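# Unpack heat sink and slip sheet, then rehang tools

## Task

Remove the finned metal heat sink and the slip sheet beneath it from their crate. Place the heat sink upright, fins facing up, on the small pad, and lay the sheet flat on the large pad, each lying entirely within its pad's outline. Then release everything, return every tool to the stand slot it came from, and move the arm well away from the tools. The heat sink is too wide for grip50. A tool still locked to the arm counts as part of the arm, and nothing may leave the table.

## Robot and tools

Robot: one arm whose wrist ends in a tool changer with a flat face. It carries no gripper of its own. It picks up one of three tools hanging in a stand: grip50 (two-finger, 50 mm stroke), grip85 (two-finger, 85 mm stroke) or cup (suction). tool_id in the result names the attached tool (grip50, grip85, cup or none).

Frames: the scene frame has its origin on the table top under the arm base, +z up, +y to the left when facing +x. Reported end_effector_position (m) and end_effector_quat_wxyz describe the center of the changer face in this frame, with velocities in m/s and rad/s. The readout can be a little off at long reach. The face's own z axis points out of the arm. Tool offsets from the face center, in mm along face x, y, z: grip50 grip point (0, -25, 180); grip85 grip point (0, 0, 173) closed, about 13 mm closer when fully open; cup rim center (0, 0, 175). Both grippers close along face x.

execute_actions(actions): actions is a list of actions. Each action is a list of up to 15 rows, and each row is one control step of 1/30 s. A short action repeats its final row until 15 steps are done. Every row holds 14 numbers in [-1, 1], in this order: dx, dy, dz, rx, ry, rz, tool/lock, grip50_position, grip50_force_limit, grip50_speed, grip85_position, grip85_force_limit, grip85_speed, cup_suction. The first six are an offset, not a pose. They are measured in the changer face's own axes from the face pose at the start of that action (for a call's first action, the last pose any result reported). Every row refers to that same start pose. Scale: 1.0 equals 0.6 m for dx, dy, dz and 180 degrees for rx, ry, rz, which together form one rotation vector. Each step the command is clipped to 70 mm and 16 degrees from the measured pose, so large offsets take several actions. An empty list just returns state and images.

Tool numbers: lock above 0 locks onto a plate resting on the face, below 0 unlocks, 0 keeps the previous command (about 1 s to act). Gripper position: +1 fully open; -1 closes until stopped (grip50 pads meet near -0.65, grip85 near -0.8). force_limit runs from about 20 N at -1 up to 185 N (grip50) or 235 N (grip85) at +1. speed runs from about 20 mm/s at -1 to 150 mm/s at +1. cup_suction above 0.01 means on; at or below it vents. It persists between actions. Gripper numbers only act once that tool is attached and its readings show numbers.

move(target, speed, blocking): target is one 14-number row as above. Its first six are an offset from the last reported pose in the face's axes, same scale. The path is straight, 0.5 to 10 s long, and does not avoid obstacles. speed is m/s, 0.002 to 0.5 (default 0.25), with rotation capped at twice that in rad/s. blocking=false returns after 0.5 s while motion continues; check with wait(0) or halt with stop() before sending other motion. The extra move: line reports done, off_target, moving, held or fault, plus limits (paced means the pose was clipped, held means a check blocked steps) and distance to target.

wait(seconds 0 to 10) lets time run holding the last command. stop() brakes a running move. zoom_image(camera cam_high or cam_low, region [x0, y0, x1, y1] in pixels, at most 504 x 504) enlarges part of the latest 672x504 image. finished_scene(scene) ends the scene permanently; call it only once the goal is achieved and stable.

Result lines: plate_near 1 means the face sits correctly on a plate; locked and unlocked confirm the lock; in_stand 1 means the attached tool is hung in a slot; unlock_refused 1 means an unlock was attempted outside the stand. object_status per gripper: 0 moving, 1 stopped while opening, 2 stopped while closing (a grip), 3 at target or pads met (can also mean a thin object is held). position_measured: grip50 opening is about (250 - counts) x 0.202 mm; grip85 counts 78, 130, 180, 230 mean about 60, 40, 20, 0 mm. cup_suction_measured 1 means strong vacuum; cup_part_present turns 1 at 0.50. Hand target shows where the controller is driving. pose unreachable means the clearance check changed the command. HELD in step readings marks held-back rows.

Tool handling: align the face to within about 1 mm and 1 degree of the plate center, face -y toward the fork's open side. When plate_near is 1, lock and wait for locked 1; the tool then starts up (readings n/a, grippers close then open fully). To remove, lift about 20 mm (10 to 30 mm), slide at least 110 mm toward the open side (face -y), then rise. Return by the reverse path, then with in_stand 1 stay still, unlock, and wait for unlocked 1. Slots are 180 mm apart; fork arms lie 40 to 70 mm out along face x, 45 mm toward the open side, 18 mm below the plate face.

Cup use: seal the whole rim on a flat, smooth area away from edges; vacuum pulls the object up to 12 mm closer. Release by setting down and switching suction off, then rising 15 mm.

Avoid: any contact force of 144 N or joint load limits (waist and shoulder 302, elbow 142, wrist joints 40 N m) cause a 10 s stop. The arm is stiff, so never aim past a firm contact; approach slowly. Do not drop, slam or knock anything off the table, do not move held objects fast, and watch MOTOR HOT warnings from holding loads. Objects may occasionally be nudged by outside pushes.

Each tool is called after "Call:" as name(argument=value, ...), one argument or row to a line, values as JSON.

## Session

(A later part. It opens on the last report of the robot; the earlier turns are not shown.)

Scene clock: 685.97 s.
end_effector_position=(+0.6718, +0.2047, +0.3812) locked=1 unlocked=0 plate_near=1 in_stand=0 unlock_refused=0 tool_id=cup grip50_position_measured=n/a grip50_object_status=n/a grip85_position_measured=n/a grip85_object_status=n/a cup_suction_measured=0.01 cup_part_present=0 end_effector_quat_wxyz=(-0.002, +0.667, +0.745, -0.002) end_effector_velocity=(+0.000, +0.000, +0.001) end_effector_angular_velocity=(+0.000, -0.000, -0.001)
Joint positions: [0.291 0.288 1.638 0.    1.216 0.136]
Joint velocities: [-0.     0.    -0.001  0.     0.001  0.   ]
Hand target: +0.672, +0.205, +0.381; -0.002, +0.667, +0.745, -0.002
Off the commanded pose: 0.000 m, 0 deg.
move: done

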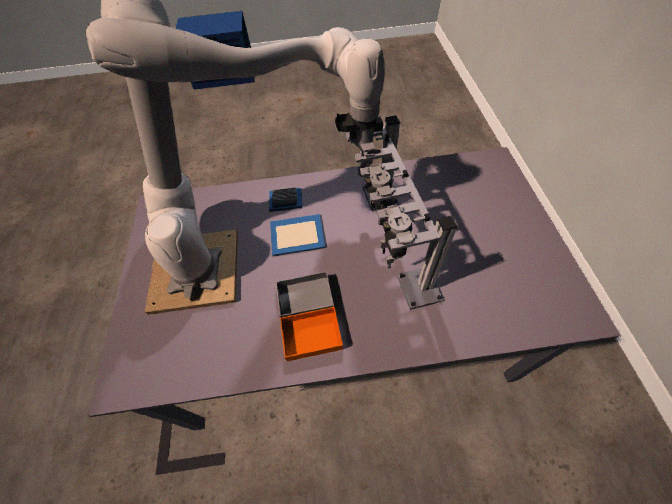

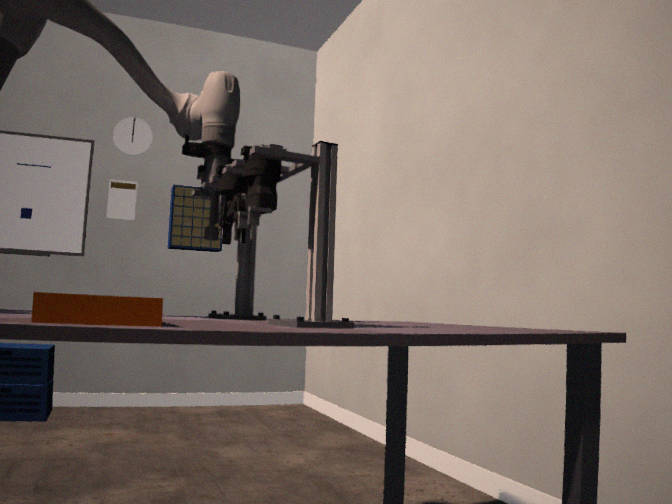

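Call:
move(
  target=[0.0002,-0.0002,0.0331,0,0,0,0,0,0,0,0,0,0,0],
  speed=0.04,
)

Scene clock: 688.03 s.
end_effector_position=(+0.6716, +0.2048, +0.3613) locked=1 unlocked=0 plate_near=1 in_stand=1 unlock_refused=0 tool_id=cup grip50_position_measured=n/a grip50_object_status=n/a grip85_position_measured=n/a grip85_object_status=n/a cup_suction_measured=0.01 cup_part_present=0 end_effector_quat_wxyz=(-0.002, +0.667, +0.745, -0.002) end_effector_velocity=(-0.000, +0.000, -0.001) end_effector_angular_velocity=(+0.000, +0.002, +0.001)
Joint positions: [0.291 0.299 1.661 0.    1.182 0.136]
Joint velocities: [-0.     0.001  0.001  0.001  0.    -0.001]
Hand target: +0.672, +0.205, +0.361; -0.002, +0.667, +0.745, -0.002
Off the commanded pose: 0.000 m, 0 deg.
move: done

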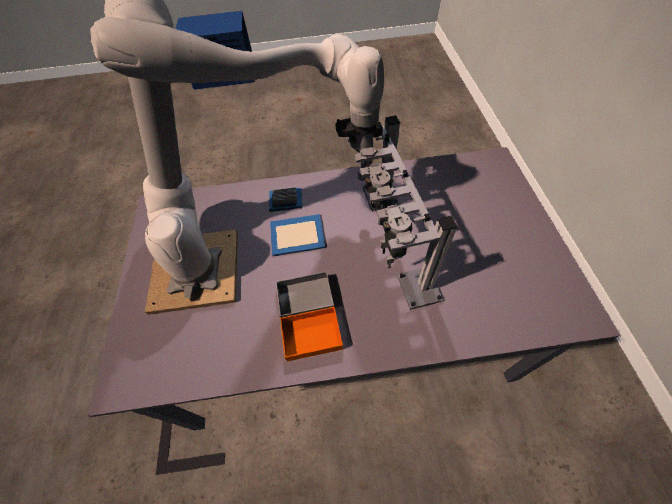

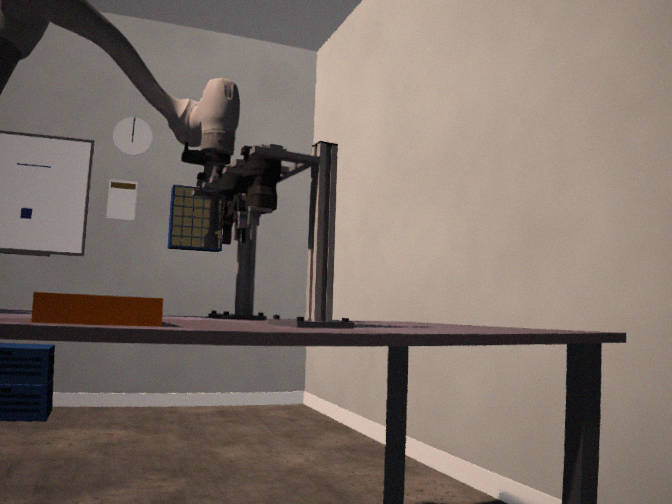

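Call:
execute_actions(
  actions=[
    [[0,0,0,0,0,0,-1,0,0,0,0,0,0,0]],
  ],
)

Call:
wait(
  seconds=1,
)

Scene clock: 691.33 s.
end_effector_position=(+0.6715, +0.2048, +0.3612) locked=0 unlocked=0 plate_near=0 in_stand=1 unlock_refused=0 tool_id=none grip50_position_measured=n/a grip50_object_status=n/a grip85_position_measured=n/a grip85_object_status=n/a cup_suction_measured=n/a cup_part_present=n/a end_effector_quat_wxyz=(-0.002, +0.667, +0.745, -0.002) end_effector_velocity=(+0.000, -0.000, -0.000) end_effector_angular_velocity=(-0.001, +0.000, -0.000)
Joint positions: [0.291 0.299 1.661 0.    1.182 0.136]
Joint velocities: [-0.     0.     0.    -0.001  0.     0.   ]
Hand target: +0.672, +0.205, +0.361; -0.002, +0.667, +0.745, -0.002
Off the commanded pose: 0.000 m, 0 deg.
Step readings (end_effector_position):
0: (+0.6715, +0.2048, +0.3613)
1: (+0.6715, +0.2048, +0.3613)
2: (+0.6715, +0.2048, +0.3613)
4: (+0.6715, +0.2048, +0.3613)
8: (+0.6714, +0.2048, +0.3612)
15: end_effector_position above

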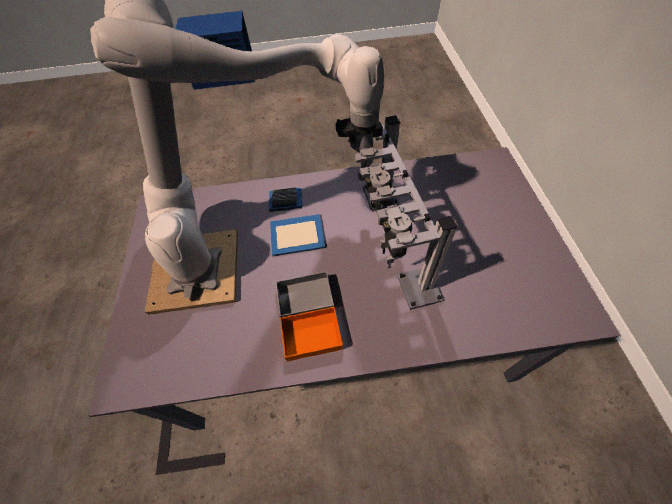

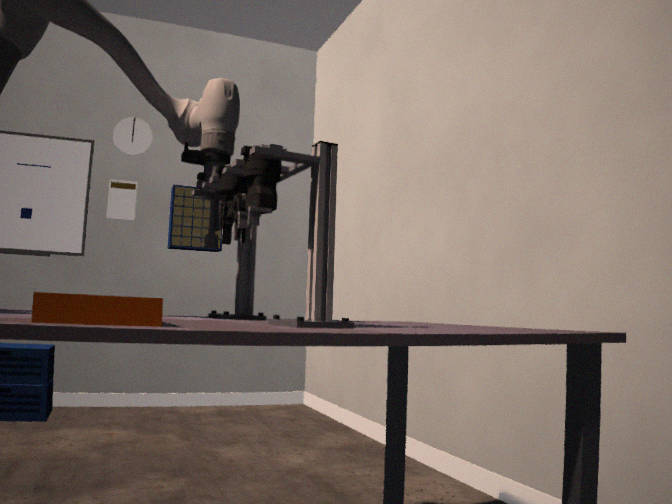

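Scene clock: 692.33 s.
end_effector_position=(+0.6716, +0.2048, +0.3613) locked=0 unlocked=1 plate_near=0 in_stand=1 unlock_refused=0 tool_id=none grip50_position_measured=n/a grip50_object_status=n/a grip85_position_measured=n/a grip85_object_status=n/a cup_suction_measured=n/a cup_part_present=n/a end_effector_quat_wxyz=(-0.002, +0.667, +0.745, -0.002) end_effector_velocity=(+0.000, -0.000, -0.001) end_effector_angular_velocity=(+0.000, +0.002, -0.001)
Joint positions: [0.291 0.299 1.661 0.    1.182 0.136]
Joint velocities: [-0.     0.001 -0.     0.     0.001  0.   ]
Hand target: +0.672, +0.205, +0.361; -0.002, +0.667, +0.745, -0.002
Off the commanded pose: 0.000 m, 0 deg.
wait: 1.00 s; at rest by 0.20 s

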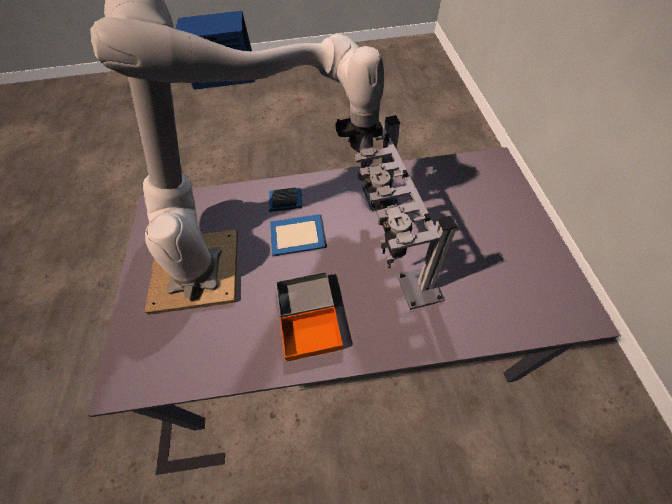

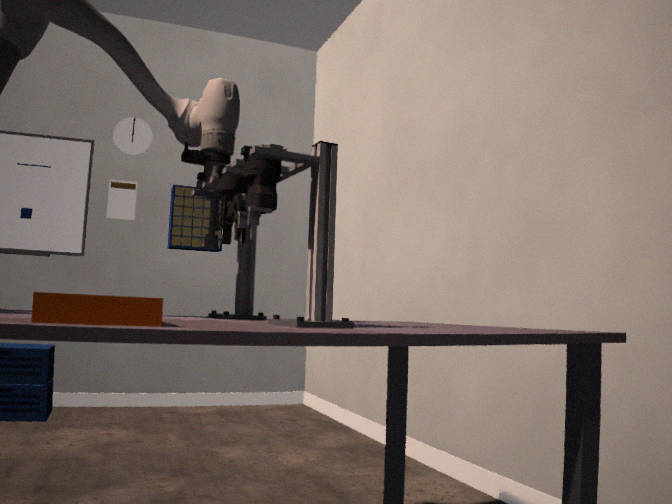

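Call:
move(
  target=[0,0,-0.045,0,0,0,0,0,0,0,0,0,0,0],
  speed=0.08,
)

Call:
move(
  target=[-0.1,-0.42,-0.2,0,0,0,0,0,0,0,0,0,0,0],
  speed=0.4,
)

Call:
zoom_image(
  camera="cam_high",
  region=[250, 100, 470, 300],
)

Scene clock: 697.97 s.
end_effector_position=(+0.6717, +0.2048, +0.3883) locked=0 unlocked=1 plate_near=0 in_stand=0 unlock_refused=0 tool_id=none grip50_position_measured=n/a grip50_object_status=n/a grip85_position_measured=n/a grip85_object_status=n/a cup_suction_measured=n/a cup_part_present=n/a end_effector_quat_wxyz=(-0.002, +0.667, +0.745, -0.002) end_effector_velocity=(+0.000, +0.000, +0.001) end_effector_angular_velocity=(+0.000, -0.001, -0.000)
Joint positions: [0.291 0.284 1.63  0.    1.229 0.136]
Joint velocities: [ 0.    -0.    -0.001 -0.    -0.     0.   ]
Hand target: +0.672, +0.205, +0.388; -0.002, +0.667, +0.745, -0.002
Off the commanded pose: 0.000 m, 0 deg.
move: done

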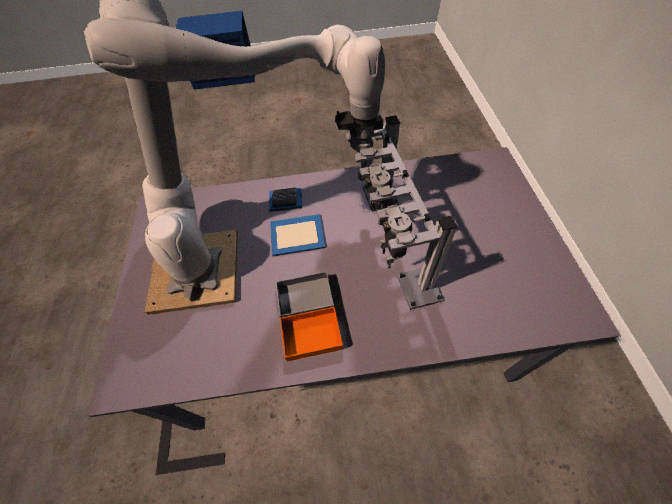

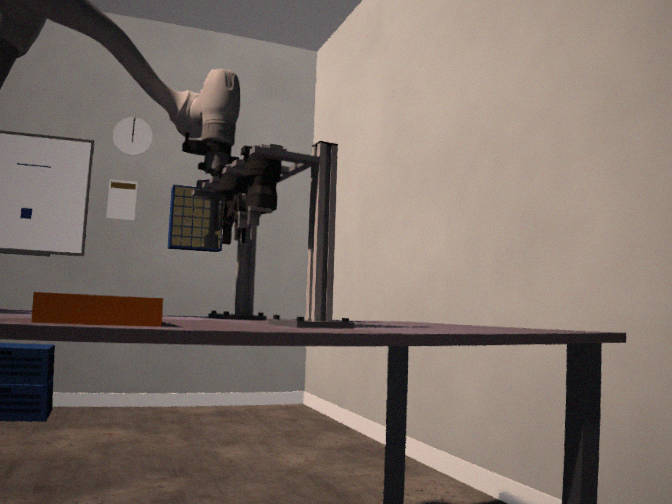

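Scene clock: 699.17 s.
end_effector_position=(+0.4284, +0.1176, +0.5093) locked=0 unlocked=1 plate_near=0 in_stand=0 unlock_refused=0 tool_id=none grip50_position_measured=n/a grip50_object_status=n/a grip85_position_measured=n/a grip85_object_status=n/a cup_suction_measured=n/a cup_part_present=n/a end_effector_quat_wxyz=(-0.002, +0.667, +0.745, -0.002) end_effector_velocity=(-0.000, -0.000, +0.000) end_effector_angular_velocity=(-0.000, -0.001, +0.002)
Joint positions: [ 0.234 -0.182  1.901  0.     1.423  0.079]
Joint velocities: [ 0.    -0.001  0.    -0.    -0.001 -0.001]
Hand target: +0.428, +0.118, +0.509; -0.002, +0.667, +0.745, -0.002
Off the commanded pose: 0.000 m, 0 deg.
move: done

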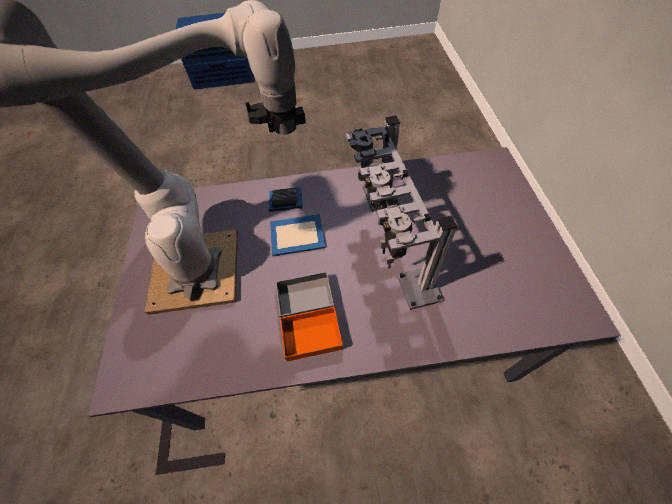

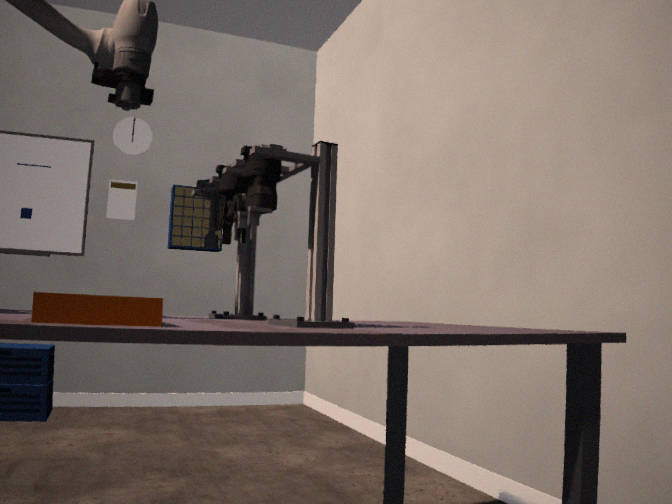

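Region (250, 100, 470, 300) of cam_high's 672x504 image, scaled by 2.291, with more detail than that image has; it fills the top 458 rows of this view, and the rest is white.

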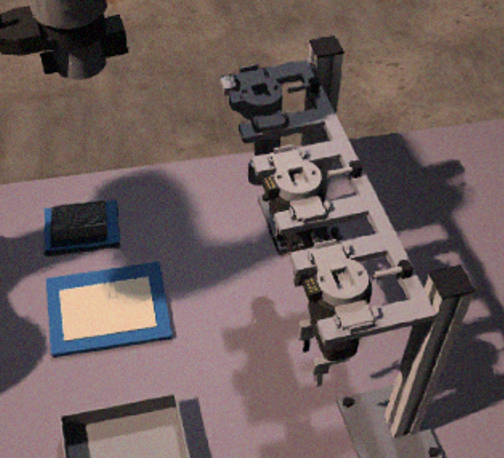

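Call:
zoom_image(
  camera="cam_high",
  region=[345, 120, 415, 190],
)

Call:
zoom_image(
  camera="cam_high",
  region=[360, 165, 430, 235],
)

Call:
zoom_image(
  camera="cam_low",
  region=[190, 135, 300, 215],
)

Region (345, 120, 415, 190) of cam_high's 672x504 image, scaled by 7.200, with more detail than that image has.

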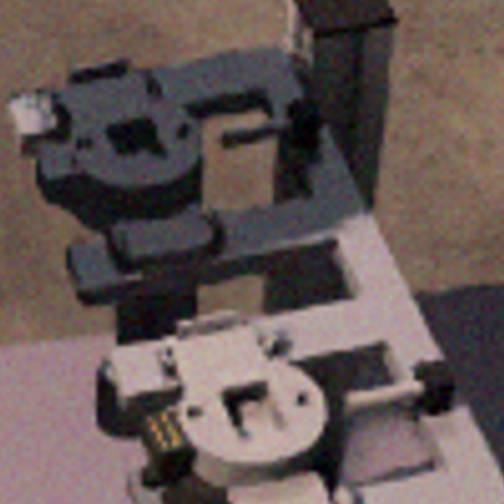

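Region (360, 165, 430, 235) of cam_high's 672x504 image, scaled by 7.200, with more detail than that image has.

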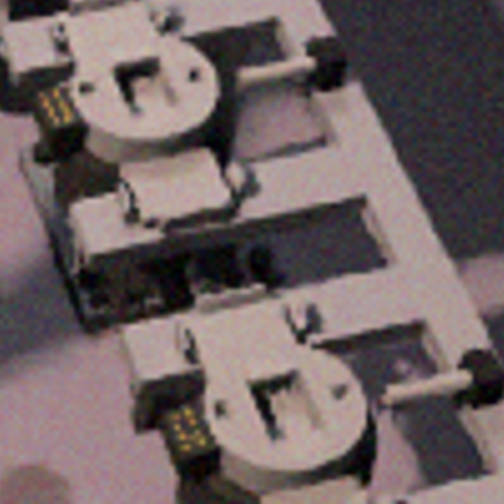

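Region (190, 135, 300, 215) of cam_low's 672x504 image, scaled by 4.582, with more detail than that image has; it fills the top 367 rows of this view, and the rest is white.

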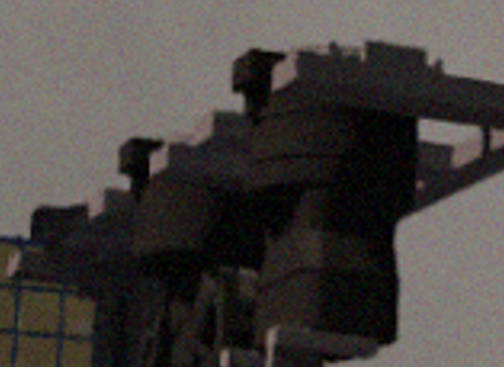

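Call:
finished_scene(
  scene=1,
)

The scene is finished: the task was done.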